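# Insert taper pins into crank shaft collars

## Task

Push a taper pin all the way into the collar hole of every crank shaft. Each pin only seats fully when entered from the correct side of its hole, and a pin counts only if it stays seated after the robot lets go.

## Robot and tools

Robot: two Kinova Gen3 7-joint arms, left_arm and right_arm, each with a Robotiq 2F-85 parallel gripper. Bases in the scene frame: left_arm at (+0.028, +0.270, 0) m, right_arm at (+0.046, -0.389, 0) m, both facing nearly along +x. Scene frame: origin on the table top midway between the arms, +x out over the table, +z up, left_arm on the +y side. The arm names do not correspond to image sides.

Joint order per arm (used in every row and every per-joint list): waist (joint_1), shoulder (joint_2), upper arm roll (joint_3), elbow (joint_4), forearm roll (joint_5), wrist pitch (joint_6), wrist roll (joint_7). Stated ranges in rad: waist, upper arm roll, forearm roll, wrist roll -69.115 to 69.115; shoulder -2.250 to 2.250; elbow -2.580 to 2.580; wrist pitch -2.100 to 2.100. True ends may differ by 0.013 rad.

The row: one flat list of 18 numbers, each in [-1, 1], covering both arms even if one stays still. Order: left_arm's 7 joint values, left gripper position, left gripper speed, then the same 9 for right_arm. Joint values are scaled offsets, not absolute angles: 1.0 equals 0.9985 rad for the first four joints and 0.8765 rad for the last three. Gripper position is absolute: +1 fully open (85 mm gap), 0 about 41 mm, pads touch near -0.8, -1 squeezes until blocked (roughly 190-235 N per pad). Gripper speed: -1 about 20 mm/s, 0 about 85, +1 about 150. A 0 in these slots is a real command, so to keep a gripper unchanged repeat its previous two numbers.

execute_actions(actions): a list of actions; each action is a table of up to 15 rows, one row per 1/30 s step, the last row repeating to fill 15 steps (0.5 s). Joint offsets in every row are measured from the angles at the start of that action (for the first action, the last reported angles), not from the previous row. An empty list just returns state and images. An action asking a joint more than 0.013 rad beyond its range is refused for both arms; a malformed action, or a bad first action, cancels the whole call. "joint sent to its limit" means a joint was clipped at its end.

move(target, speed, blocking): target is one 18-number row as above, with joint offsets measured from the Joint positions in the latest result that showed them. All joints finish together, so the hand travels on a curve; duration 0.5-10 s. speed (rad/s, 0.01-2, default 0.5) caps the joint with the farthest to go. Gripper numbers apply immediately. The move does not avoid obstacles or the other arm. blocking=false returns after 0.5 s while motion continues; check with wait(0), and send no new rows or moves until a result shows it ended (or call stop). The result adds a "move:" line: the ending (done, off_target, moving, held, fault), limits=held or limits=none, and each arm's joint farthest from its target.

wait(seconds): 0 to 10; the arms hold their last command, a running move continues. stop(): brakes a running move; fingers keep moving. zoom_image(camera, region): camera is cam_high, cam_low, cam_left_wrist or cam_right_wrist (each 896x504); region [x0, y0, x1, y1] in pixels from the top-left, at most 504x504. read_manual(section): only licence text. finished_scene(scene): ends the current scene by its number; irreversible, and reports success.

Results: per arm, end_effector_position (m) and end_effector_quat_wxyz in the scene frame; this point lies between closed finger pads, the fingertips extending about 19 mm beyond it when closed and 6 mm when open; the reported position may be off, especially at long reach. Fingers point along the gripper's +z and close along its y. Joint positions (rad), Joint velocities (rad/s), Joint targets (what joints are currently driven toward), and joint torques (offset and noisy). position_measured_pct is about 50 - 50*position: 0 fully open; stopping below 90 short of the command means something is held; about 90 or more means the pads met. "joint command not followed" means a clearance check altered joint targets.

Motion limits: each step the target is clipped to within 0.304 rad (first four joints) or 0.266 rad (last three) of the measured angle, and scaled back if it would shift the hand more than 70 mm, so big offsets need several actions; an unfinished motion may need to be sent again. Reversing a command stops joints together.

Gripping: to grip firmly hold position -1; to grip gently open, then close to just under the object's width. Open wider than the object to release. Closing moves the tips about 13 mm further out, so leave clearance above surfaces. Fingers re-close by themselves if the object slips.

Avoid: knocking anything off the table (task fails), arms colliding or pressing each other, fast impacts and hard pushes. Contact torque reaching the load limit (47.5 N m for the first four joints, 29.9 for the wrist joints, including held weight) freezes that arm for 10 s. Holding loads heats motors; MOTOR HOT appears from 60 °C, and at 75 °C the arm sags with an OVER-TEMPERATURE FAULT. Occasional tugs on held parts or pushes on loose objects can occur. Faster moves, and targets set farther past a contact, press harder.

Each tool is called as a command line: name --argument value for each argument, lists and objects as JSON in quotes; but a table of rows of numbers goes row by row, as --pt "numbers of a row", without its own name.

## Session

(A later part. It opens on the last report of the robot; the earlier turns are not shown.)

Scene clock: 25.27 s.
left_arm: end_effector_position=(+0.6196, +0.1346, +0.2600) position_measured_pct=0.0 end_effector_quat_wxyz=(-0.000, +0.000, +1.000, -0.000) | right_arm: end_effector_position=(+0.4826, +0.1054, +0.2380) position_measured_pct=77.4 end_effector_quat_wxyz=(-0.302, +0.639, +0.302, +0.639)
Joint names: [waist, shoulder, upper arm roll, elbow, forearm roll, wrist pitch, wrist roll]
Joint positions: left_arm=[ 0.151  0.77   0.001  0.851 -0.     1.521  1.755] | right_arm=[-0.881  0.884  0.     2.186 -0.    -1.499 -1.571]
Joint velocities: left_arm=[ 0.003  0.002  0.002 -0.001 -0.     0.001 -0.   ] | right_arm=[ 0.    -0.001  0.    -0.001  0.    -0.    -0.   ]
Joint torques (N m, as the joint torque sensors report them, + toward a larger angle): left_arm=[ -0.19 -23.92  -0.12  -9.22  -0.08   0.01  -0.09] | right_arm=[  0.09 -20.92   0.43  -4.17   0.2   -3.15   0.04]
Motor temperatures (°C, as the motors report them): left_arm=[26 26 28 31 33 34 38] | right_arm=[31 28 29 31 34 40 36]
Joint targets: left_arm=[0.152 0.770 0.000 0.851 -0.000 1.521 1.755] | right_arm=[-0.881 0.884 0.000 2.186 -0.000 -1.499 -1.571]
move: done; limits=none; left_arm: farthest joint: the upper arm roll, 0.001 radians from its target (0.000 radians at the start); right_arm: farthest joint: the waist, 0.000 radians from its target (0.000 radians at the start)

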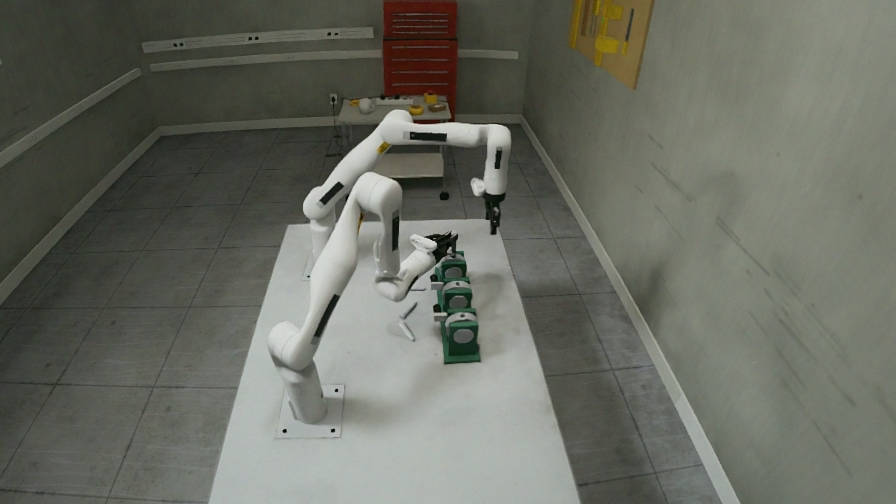

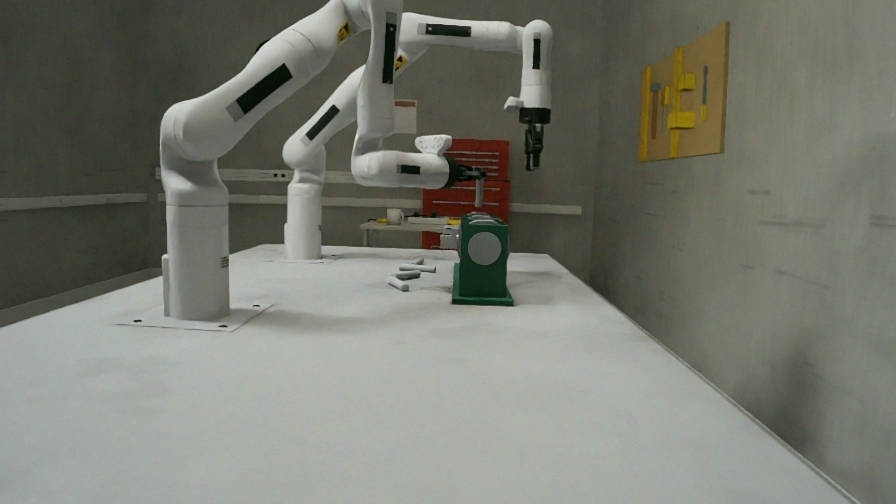

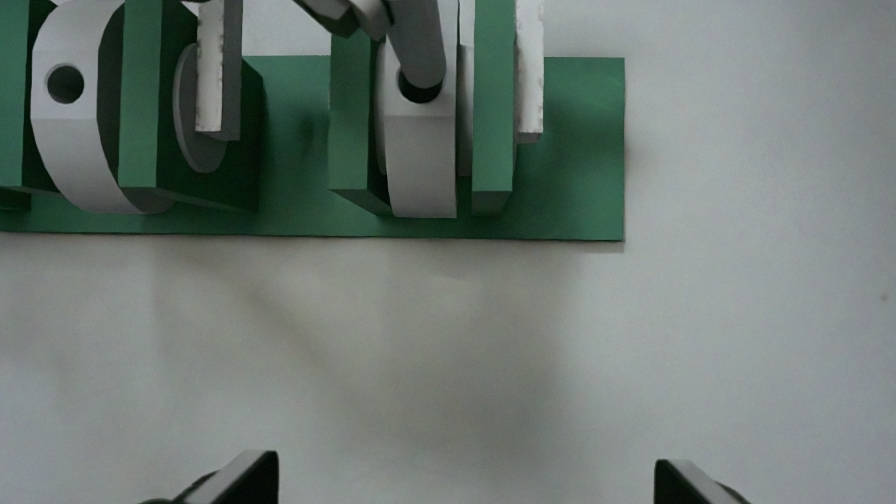

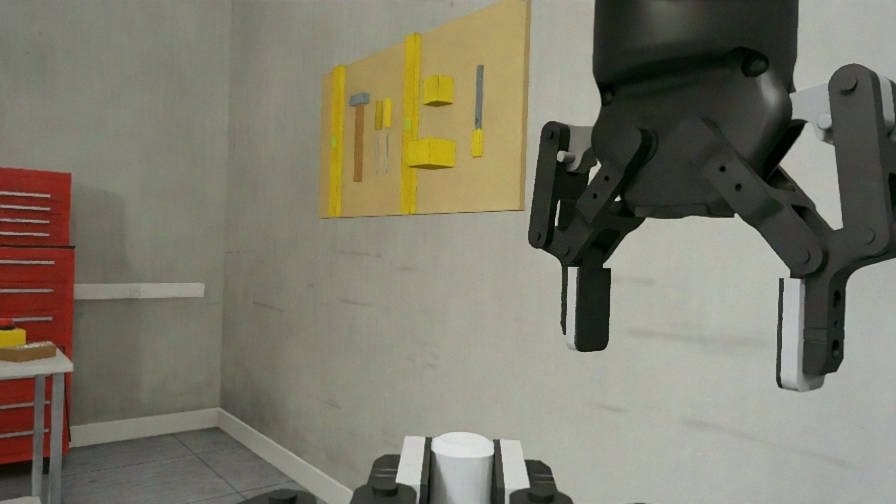

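move --target '[0,0,0,0,0,0,0,1,0,0.004,0.0577,0,-0.006,0,-0.0875,0,-1,0]' --speed 0.15

zoom_image --camera "cam_low" --region '[440, 160, 520, 230]'

zoom_image --camera "cam_left_wrist" --region '[350, 0, 500, 140]'

Scene clock: 26.77 s.
left_arm: end_effector_position=(+0.6196, +0.1346, +0.2600) position_measured_pct=0.0 end_effector_quat_wxyz=(-0.000, +0.000, +1.000, -0.000) | right_arm: end_effector_position=(+0.4836, +0.1025, +0.2260) position_measured_pct=77.4 end_effector_quat_wxyz=(-0.305, +0.632, +0.297, +0.648)
Joint names: [waist, shoulder, upper arm roll, elbow, forearm roll, wrist pitch, wrist roll]
Joint positions: left_arm=[ 0.151  0.77   0.001  0.851 -0.     1.521  1.755] | right_arm=[-0.877  0.941  0.     2.18  -0.    -1.575 -1.571]
Joint velocities: left_arm=[-0.001 -0.     0.001 -0.     0.     0.001  0.   ] | right_arm=[ 0.     0.004  0.001 -0.    -0.    -0.    -0.   ]
Joint torques (N m, as the joint torque sensors report them, + toward a larger angle): left_arm=[  0.19 -23.73   0.17  -9.56  -0.19  -0.33  -0.03] | right_arm=[ -0.38 -21.55   0.48  -3.3    0.    -3.28  -0.2 ]
Motor temperatures (°C, as the motors report them): left_arm=[26 26 28 31 33 34 38] | right_arm=[31 28 29 31 34 40 36]
Joint targets: left_arm=[0.151 0.770 0.001 0.851 -0.000 1.521 1.755] | right_arm=[-0.877 0.941 0.000 2.180 -0.000 -1.575 -1.571]
move: done; limits=none; left_arm: farthest joint: the waist, 0.000 radians from its target (0.001 radians at the start); right_arm: farthest joint: the waist, 0.000 radians from its target (0.004 radians at the start)

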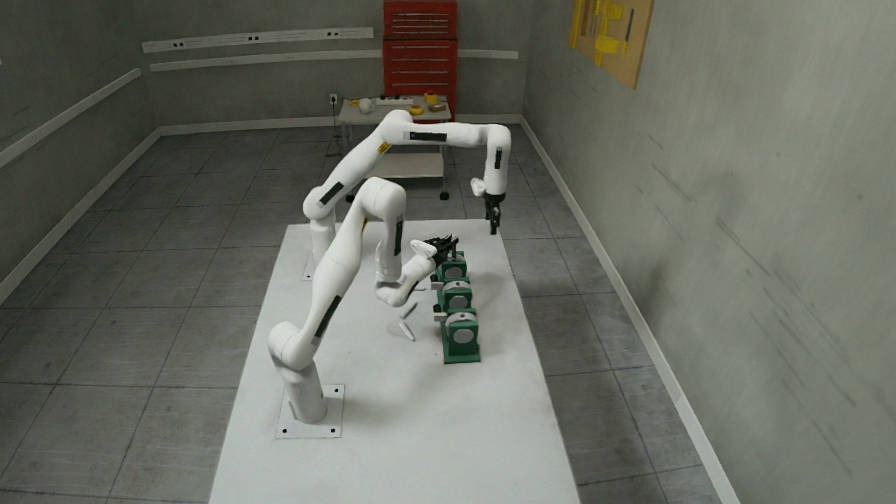

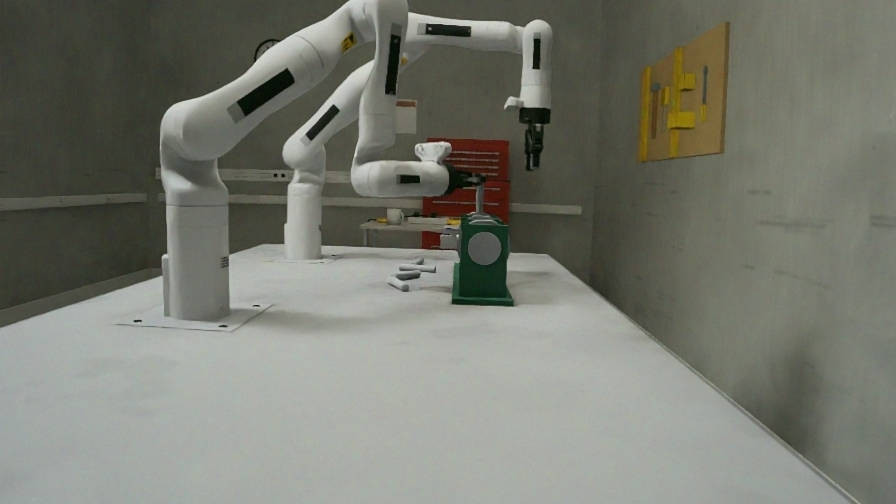

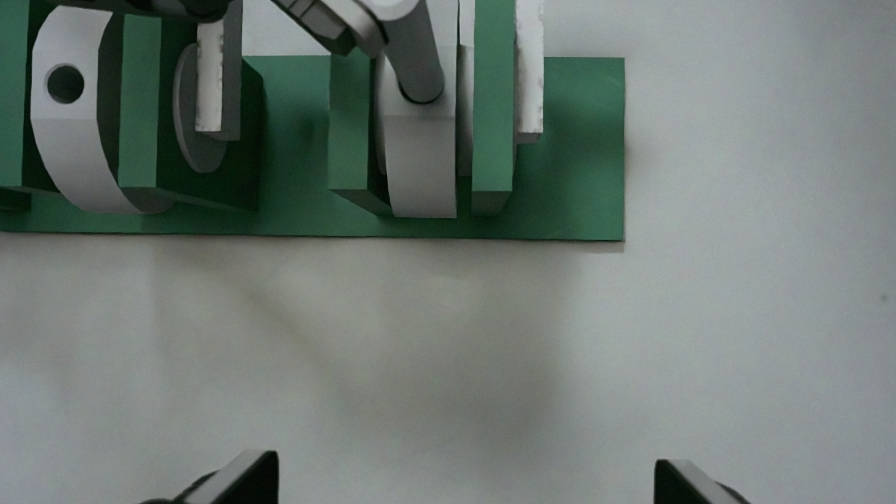

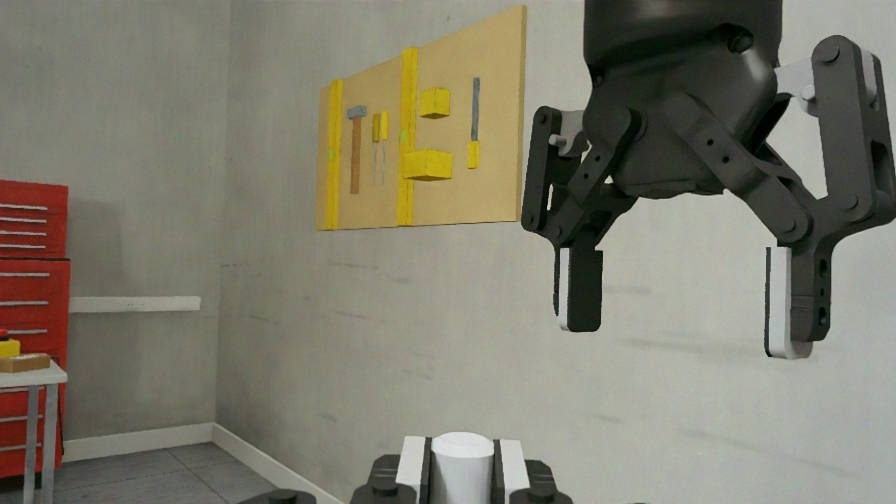

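Region (440, 160, 520, 230) of cam_low's 896x504 image, scaled by 6.300, with more detail than that image has; it fills the top 441 rows of this view, and the rest is white.

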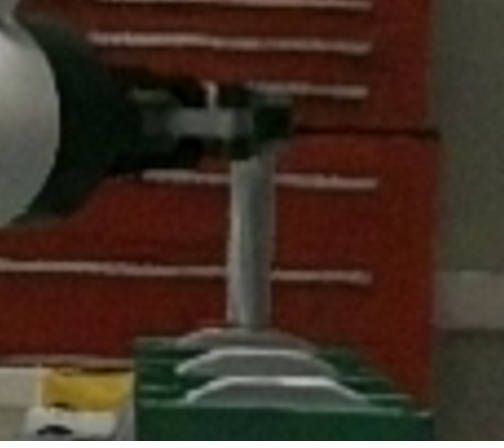

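Region (350, 0, 500, 140) of cam_left_wrist's 896x504 image, scaled by 3.360; it fills the top 470 rows of this view, and the rest is white.

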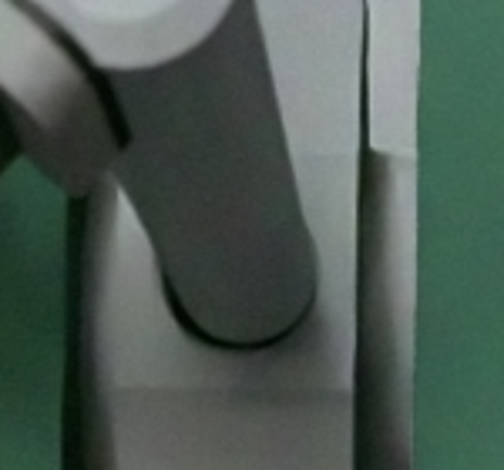

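move --target '[0,0,0,0,0,0,0,1,0,0.0015,0.045,0,-0.008,0,-0.032,0,-1,0]' --speed 0.05

zoom_image --camera "cam_left_wrist" --region '[350, 0, 500, 140]'

Scene clock: 30.03 s.
left_arm: end_effector_position=(+0.6196, +0.1346, +0.2600) position_measured_pct=0.0 end_effector_quat_wxyz=(-0.000, +0.000, +1.000, -0.000) | right_arm: end_effector_position=(+0.4860, +0.1020, +0.2209) position_measured_pct=77.4 end_effector_quat_wxyz=(-0.306, +0.626, +0.294, +0.654)
Joint names: [waist, shoulder, upper arm roll, elbow, forearm roll, wrist pitch, wrist roll]
Joint positions: left_arm=[ 0.151  0.77   0.001  0.851 -0.     1.521  1.755] | right_arm=[-0.875  0.973  0.001  2.169 -0.001 -1.614 -1.571]
Joint velocities: left_arm=[ 0.    -0.    -0.     0.     0.    -0.001 -0.   ] | right_arm=[ 0.     0.001 -0.001  0.001  0.    -0.001 -0.   ]
Joint torques (N m, as the joint torque sensors report them, + toward a larger angle): left_arm=[ -0.2  -23.84  -0.11  -9.31   0.34  -0.24   0.09] | right_arm=[ -0.95 -10.35   0.13   0.09   0.18   2.01   0.08]
Motor temperatures (°C, as the motors report them): left_arm=[26 26 28 31 33 34 38] | right_arm=[31 28 29 31 34 40 36]
Joint targets: left_arm=[0.151 0.770 0.001 0.851 -0.000 1.521 1.755] | right_arm=[-0.876 0.986 0.000 2.172 -0.000 -1.603 -1.571]
move: off_target (right_arm); limits=none; left_arm: farthest joint: the waist, 0.000 radians from its target (0.000 radians at the start); right_arm: farthest joint: the shoulder, 0.013 radians from its target (0.044 radians at the start)

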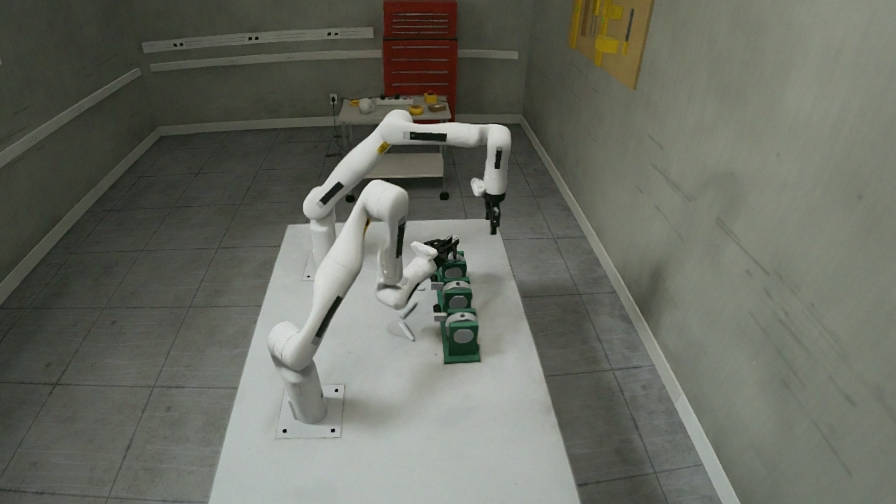

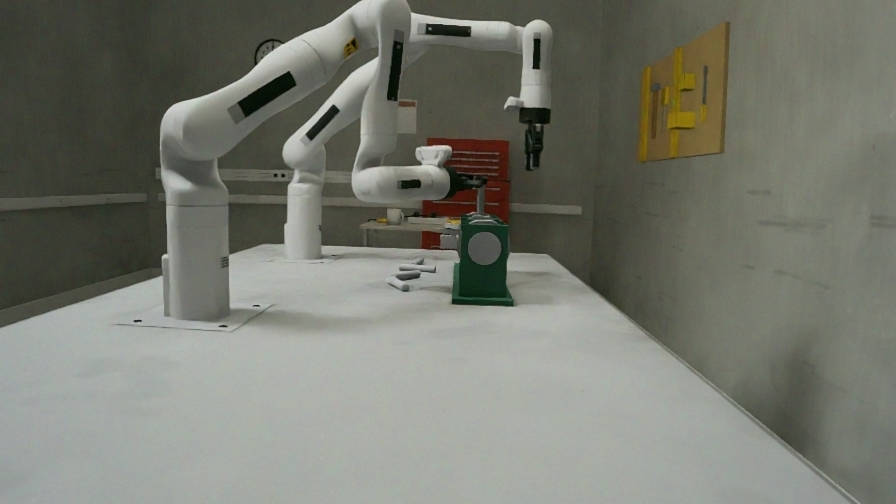

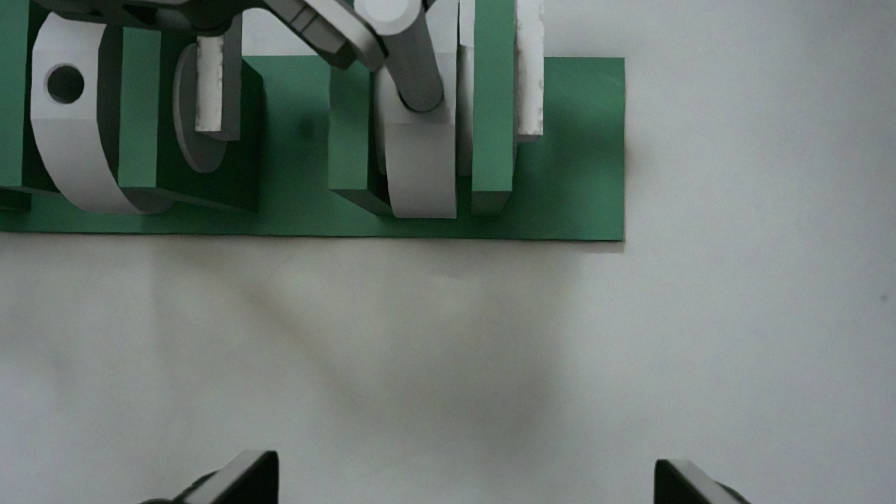

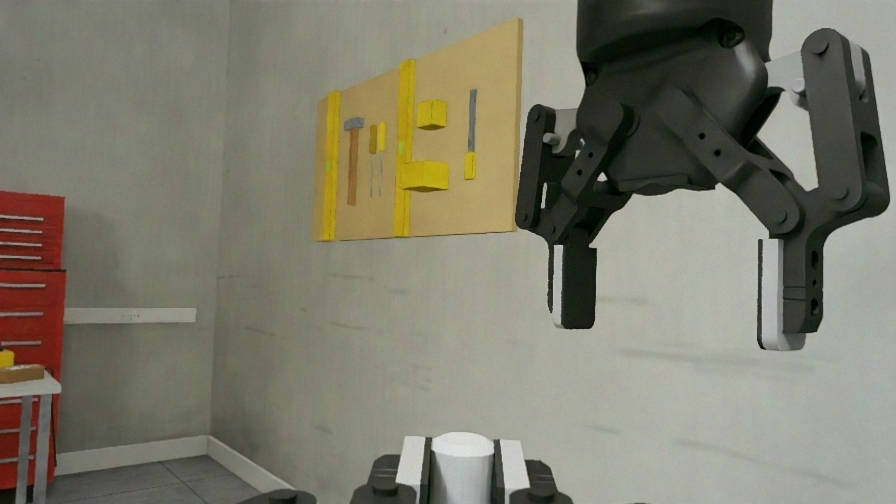

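Region (350, 0, 500, 140) of cam_left_wrist's 896x504 image, scaled by 3.360; it fills the top 470 rows of this view, and the rest is white.

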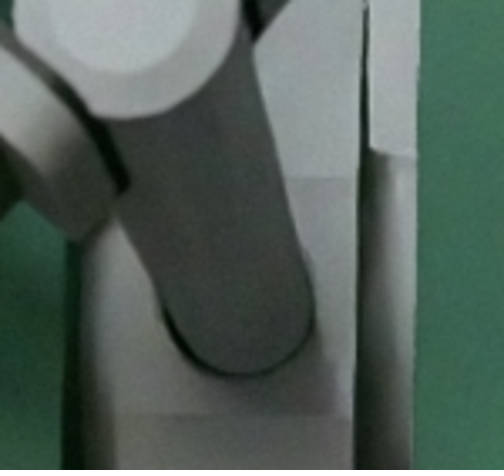

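move --target '[0,0,0,0,0,0,0,1,0,0.002,-0.039,-0.001,0.018,0.001,0.060,0,-1,0]' --speed 0.1

zoom_image --camera "cam_left_wrist" --region '[350, 0, 500, 140]'

zoom_image --camera "cam_low" --region '[450, 170, 510, 230]'

Scene clock: 31.33 s.
left_arm: end_effector_position=(+0.6196, +0.1346, +0.2600) position_measured_pct=0.0 end_effector_quat_wxyz=(-0.000, +0.000, +1.000, -0.000) | right_arm: end_effector_position=(+0.4848, +0.0996, +0.2245) position_measured_pct=77.4 end_effector_quat_wxyz=(-0.302, +0.637, +0.298, +0.644)
Joint names: [waist, shoulder, upper arm roll, elbow, forearm roll, wrist pitch, wrist roll]
Joint positions: left_arm=[ 0.151  0.77   0.001  0.851 -0.     1.521  1.755] | right_arm=[-0.873  0.934 -0.     2.186 -0.    -1.561 -1.571]
Joint velocities: left_arm=[ 0.    -0.    -0.    -0.001  0.     0.001  0.   ] | right_arm=[ 0.    -0.002  0.     0.001 -0.     0.001 -0.   ]
Joint torques (N m, as the joint torque sensors report them, + toward a larger angle): left_arm=[  0.1  -23.64  -0.15  -9.21  -0.02   0.1   -0.25] | right_arm=[ -0.59 -20.85   0.85  -3.42   0.14  -3.11  -0.28]
Motor temperatures (°C, as the motors report them): left_arm=[26 26 28 31 33 34 38] | right_arm=[31 28 29 31 34 40 36]
Joint targets: left_arm=[0.151 0.770 0.001 0.851 -0.000 1.521 1.755] | right_arm=[-0.873 0.934 -0.000 2.186 -0.000 -1.561 -1.571]
move: done; limits=none; left_arm: farthest joint: the waist, 0.000 radians from its target (0.000 radians at the start); right_arm: farthest joint: the elbow, 0.001 radians from its target (0.018 radians at the start)

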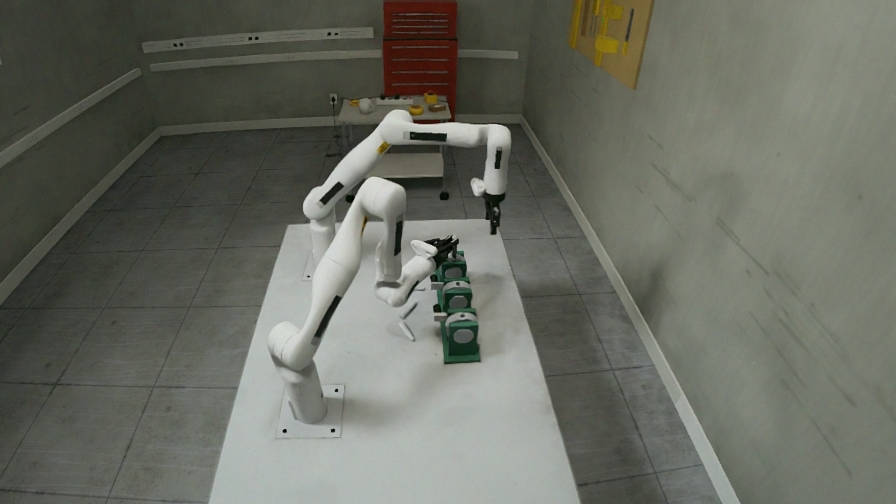

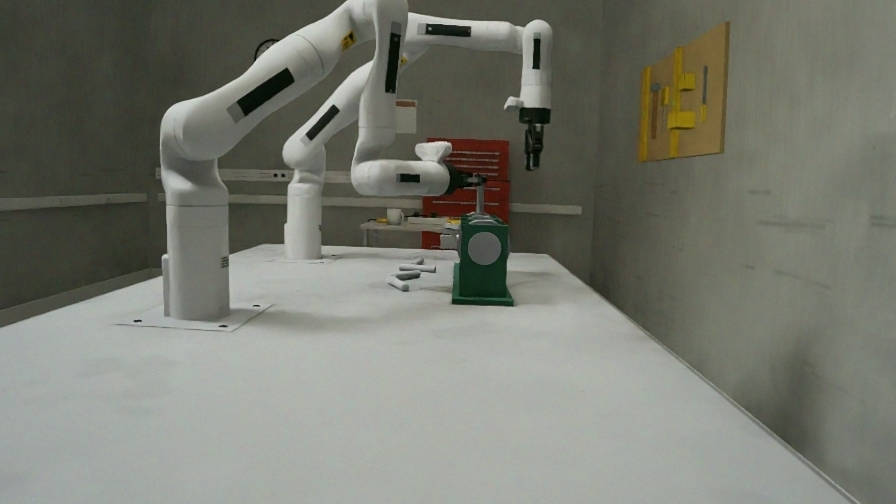

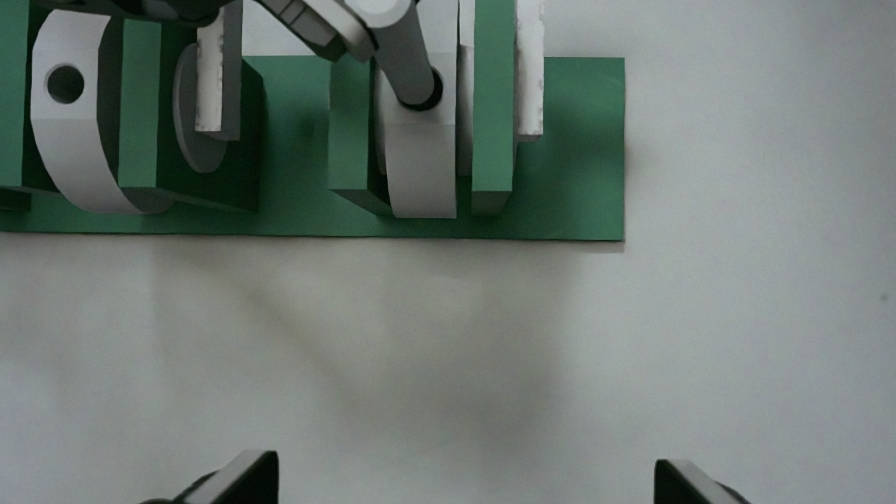

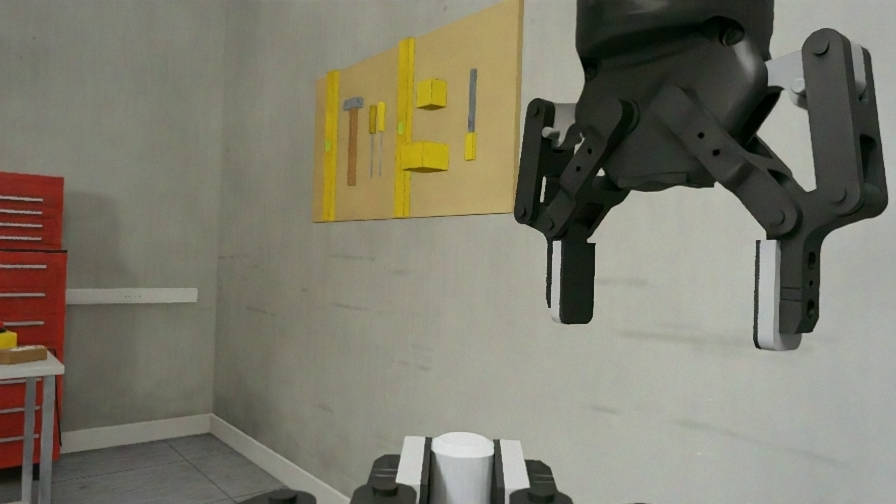

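Region (350, 0, 500, 140) of cam_left_wrist's 896x504 image, scaled by 3.360; it fills the top 470 rows of this view, and the rest is white.

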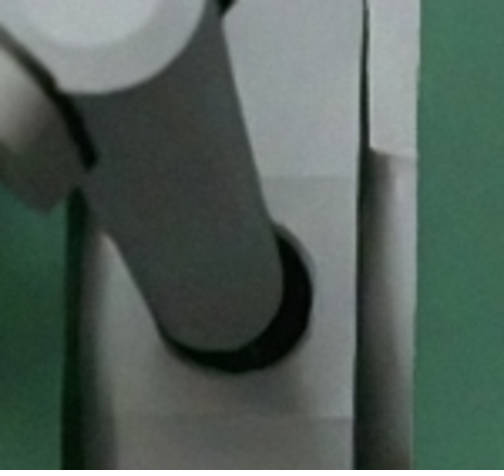

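Region (450, 170, 510, 230) of cam_low's 896x504 image, scaled by 8.400, with more detail than that image has.

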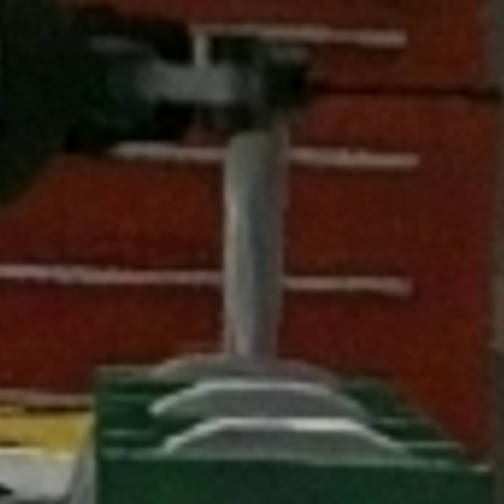

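move --target '[0,0,0,0,0,0,0,1,0,-0.0015,-0.028,0,-0.0077,0,0.075,0,-1,0]' --speed 0.15

zoom_image --camera "cam_left_wrist" --region '[350, 0, 500, 140]'

Scene clock: 32.53 s.
left_arm: end_effector_position=(+0.6196, +0.1346, +0.2600) position_measured_pct=0.0 end_effector_quat_wxyz=(-0.000, +0.000, +1.000, -0.000) | right_arm: end_effector_position=(+0.4866, +0.1033, +0.2248) position_measured_pct=77.4 end_effector_quat_wxyz=(-0.298, +0.646, +0.303, +0.634)
Joint names: [waist, shoulder, upper arm roll, elbow, forearm roll, wrist pitch, wrist roll]
Joint positions: left_arm=[ 0.151  0.77   0.001  0.851 -0.     1.521  1.755] | right_arm=[-0.874  0.906 -0.     2.179 -0.    -1.495 -1.571]
Joint velocities: left_arm=[ 0.    -0.     0.001  0.     0.    -0.002  0.   ] | right_arm=[-0.    -0.001 -0.     0.     0.    -0.     0.   ]
Joint torques (N m, as the joint torque sensors report them, + toward a larger angle): left_arm=[ -0.24 -24.05  -0.04  -9.51  -0.05   0.05   0.09] | right_arm=[ -0.07 -21.13   0.54  -3.62   0.12  -3.24  -0.04]
Motor temperatures (°C, as the motors report them): left_arm=[26 26 28 31 33 34 38] | right_arm=[31 28 29 31 34 40 36]
Joint targets: left_arm=[0.151 0.770 0.001 0.851 -0.000 1.521 1.755] | right_arm=[-0.874 0.906 -0.000 2.179 -0.000 -1.495 -1.571]
move: done; limits=none; left_arm: farthest joint: the waist, 0.000 radians from its target (0.000 radians at the start); right_arm: farthest joint: the waist, 0.000 radians from its target (0.002 radians at the start)

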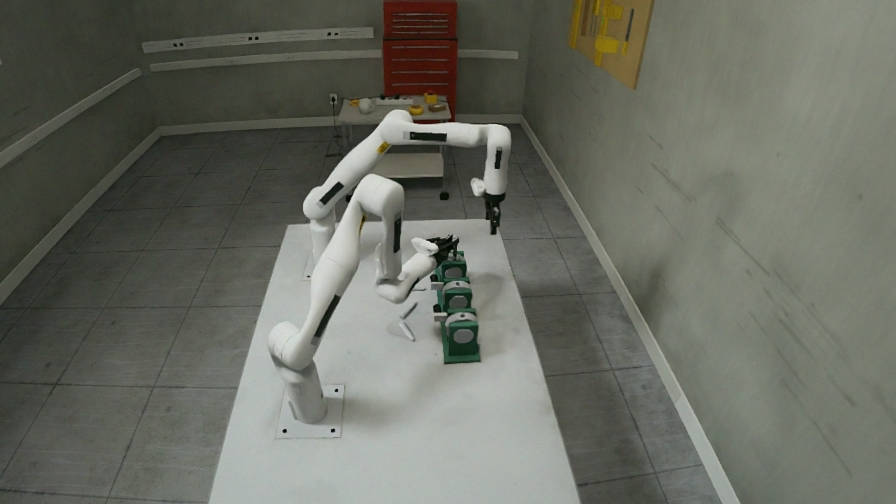

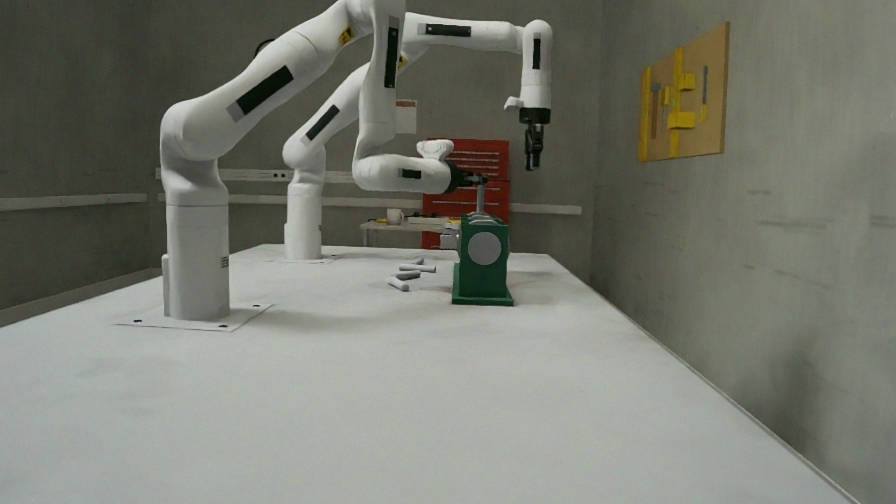

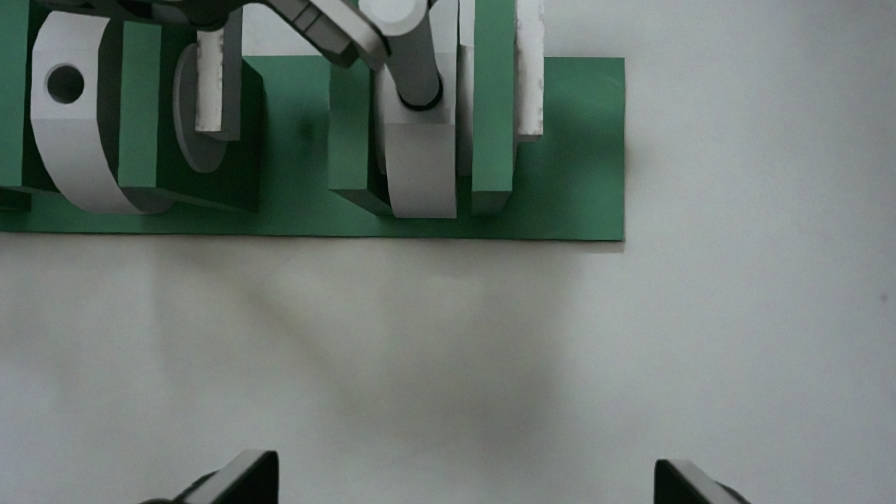

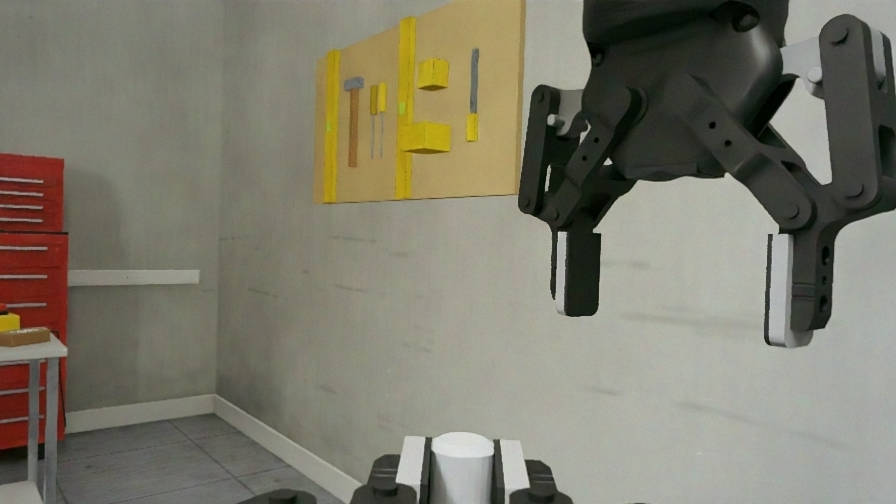

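Region (350, 0, 500, 140) of cam_left_wrist's 896x504 image, scaled by 3.360; it fills the top 470 rows of this view, and the rest is white.

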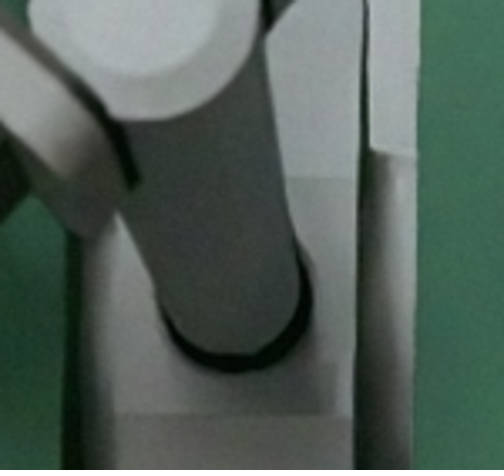

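Looks centred. Down 15 mm.

move --target '[0,0,0,0,0,0,0,1,0,-0.0005,0.043,0,-0.0085,0,-0.039,0,-1,0]' --speed 0.06

Scene clock: 33.67 s.
left_arm: end_effector_position=(+0.6196, +0.1346, +0.2600) position_measured_pct=0.0 end_effector_quat_wxyz=(-0.000, +0.000, +1.000, -0.000) | right_arm: end_effector_position=(+0.4865, +0.1035, +0.2101) position_measured_pct=77.4 end_effector_quat_wxyz=(-0.298, +0.646, +0.303, +0.634)
Joint names: [waist, shoulder, upper arm roll, elbow, forearm roll, wrist pitch, wrist roll]
Joint positions: left_arm=[ 0.151  0.77   0.001  0.851 -0.     1.521  1.755] | right_arm=[-0.875  0.949  0.     2.17  -0.    -1.53  -1.571]
Joint velocities: left_arm=[-0.     0.     0.002 -0.001 -0.    -0.001  0.   ] | right_arm=[ 0.     0.002  0.001 -0.001  0.    -0.001  0.   ]
Joint torques (N m, as the joint torque sensors report them, + toward a larger angle): left_arm=[ -0.44 -24.31   0.39  -9.11  -0.42  -0.19  -0.15] | right_arm=[ -0.48 -21.75   0.73  -3.13   0.3   -2.98   0.04]
Motor temperatures (°C, as the motors report them): left_arm=[26 26 28 31 33 34 38] | right_arm=[31 28 29 31 34 40 36]
Joint targets: left_arm=[0.151 0.770 0.001 0.851 -0.000 1.521 1.755] | right_arm=[-0.875 0.949 -0.000 2.170 -0.000 -1.530 -1.571]
move: done; limits=none; left_arm: farthest joint: the waist, 0.000 radians from its target (0.000 radians at the start); right_arm: farthest joint: the elbow, 0.001 radians from its target (0.008 radians at the start)

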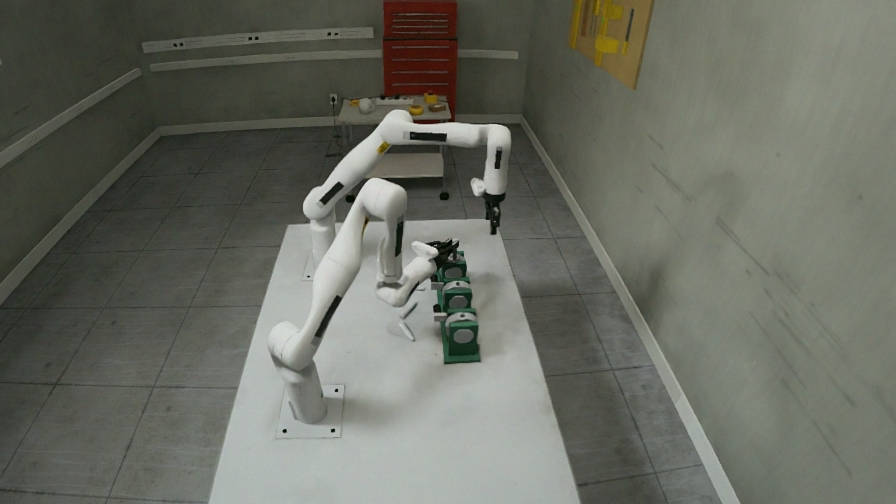

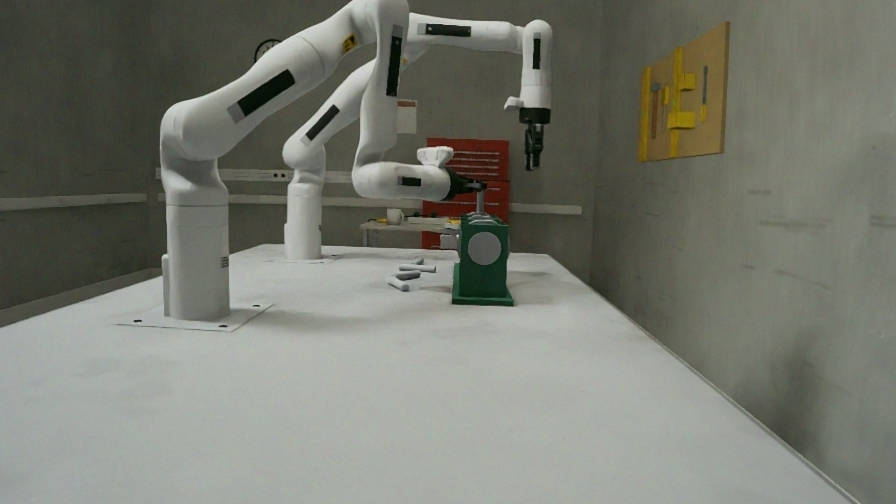

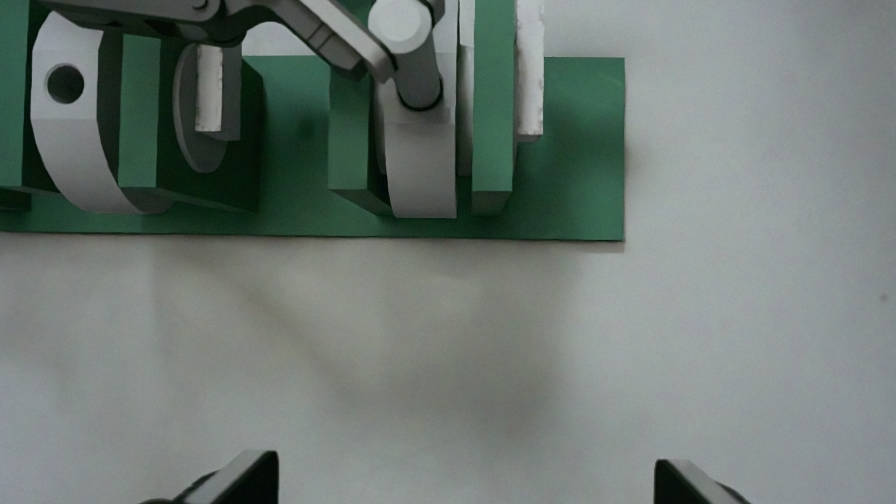

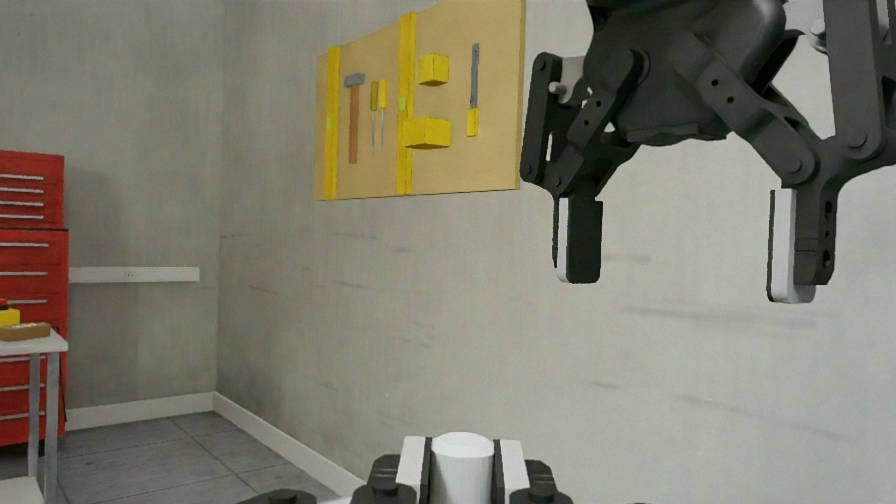

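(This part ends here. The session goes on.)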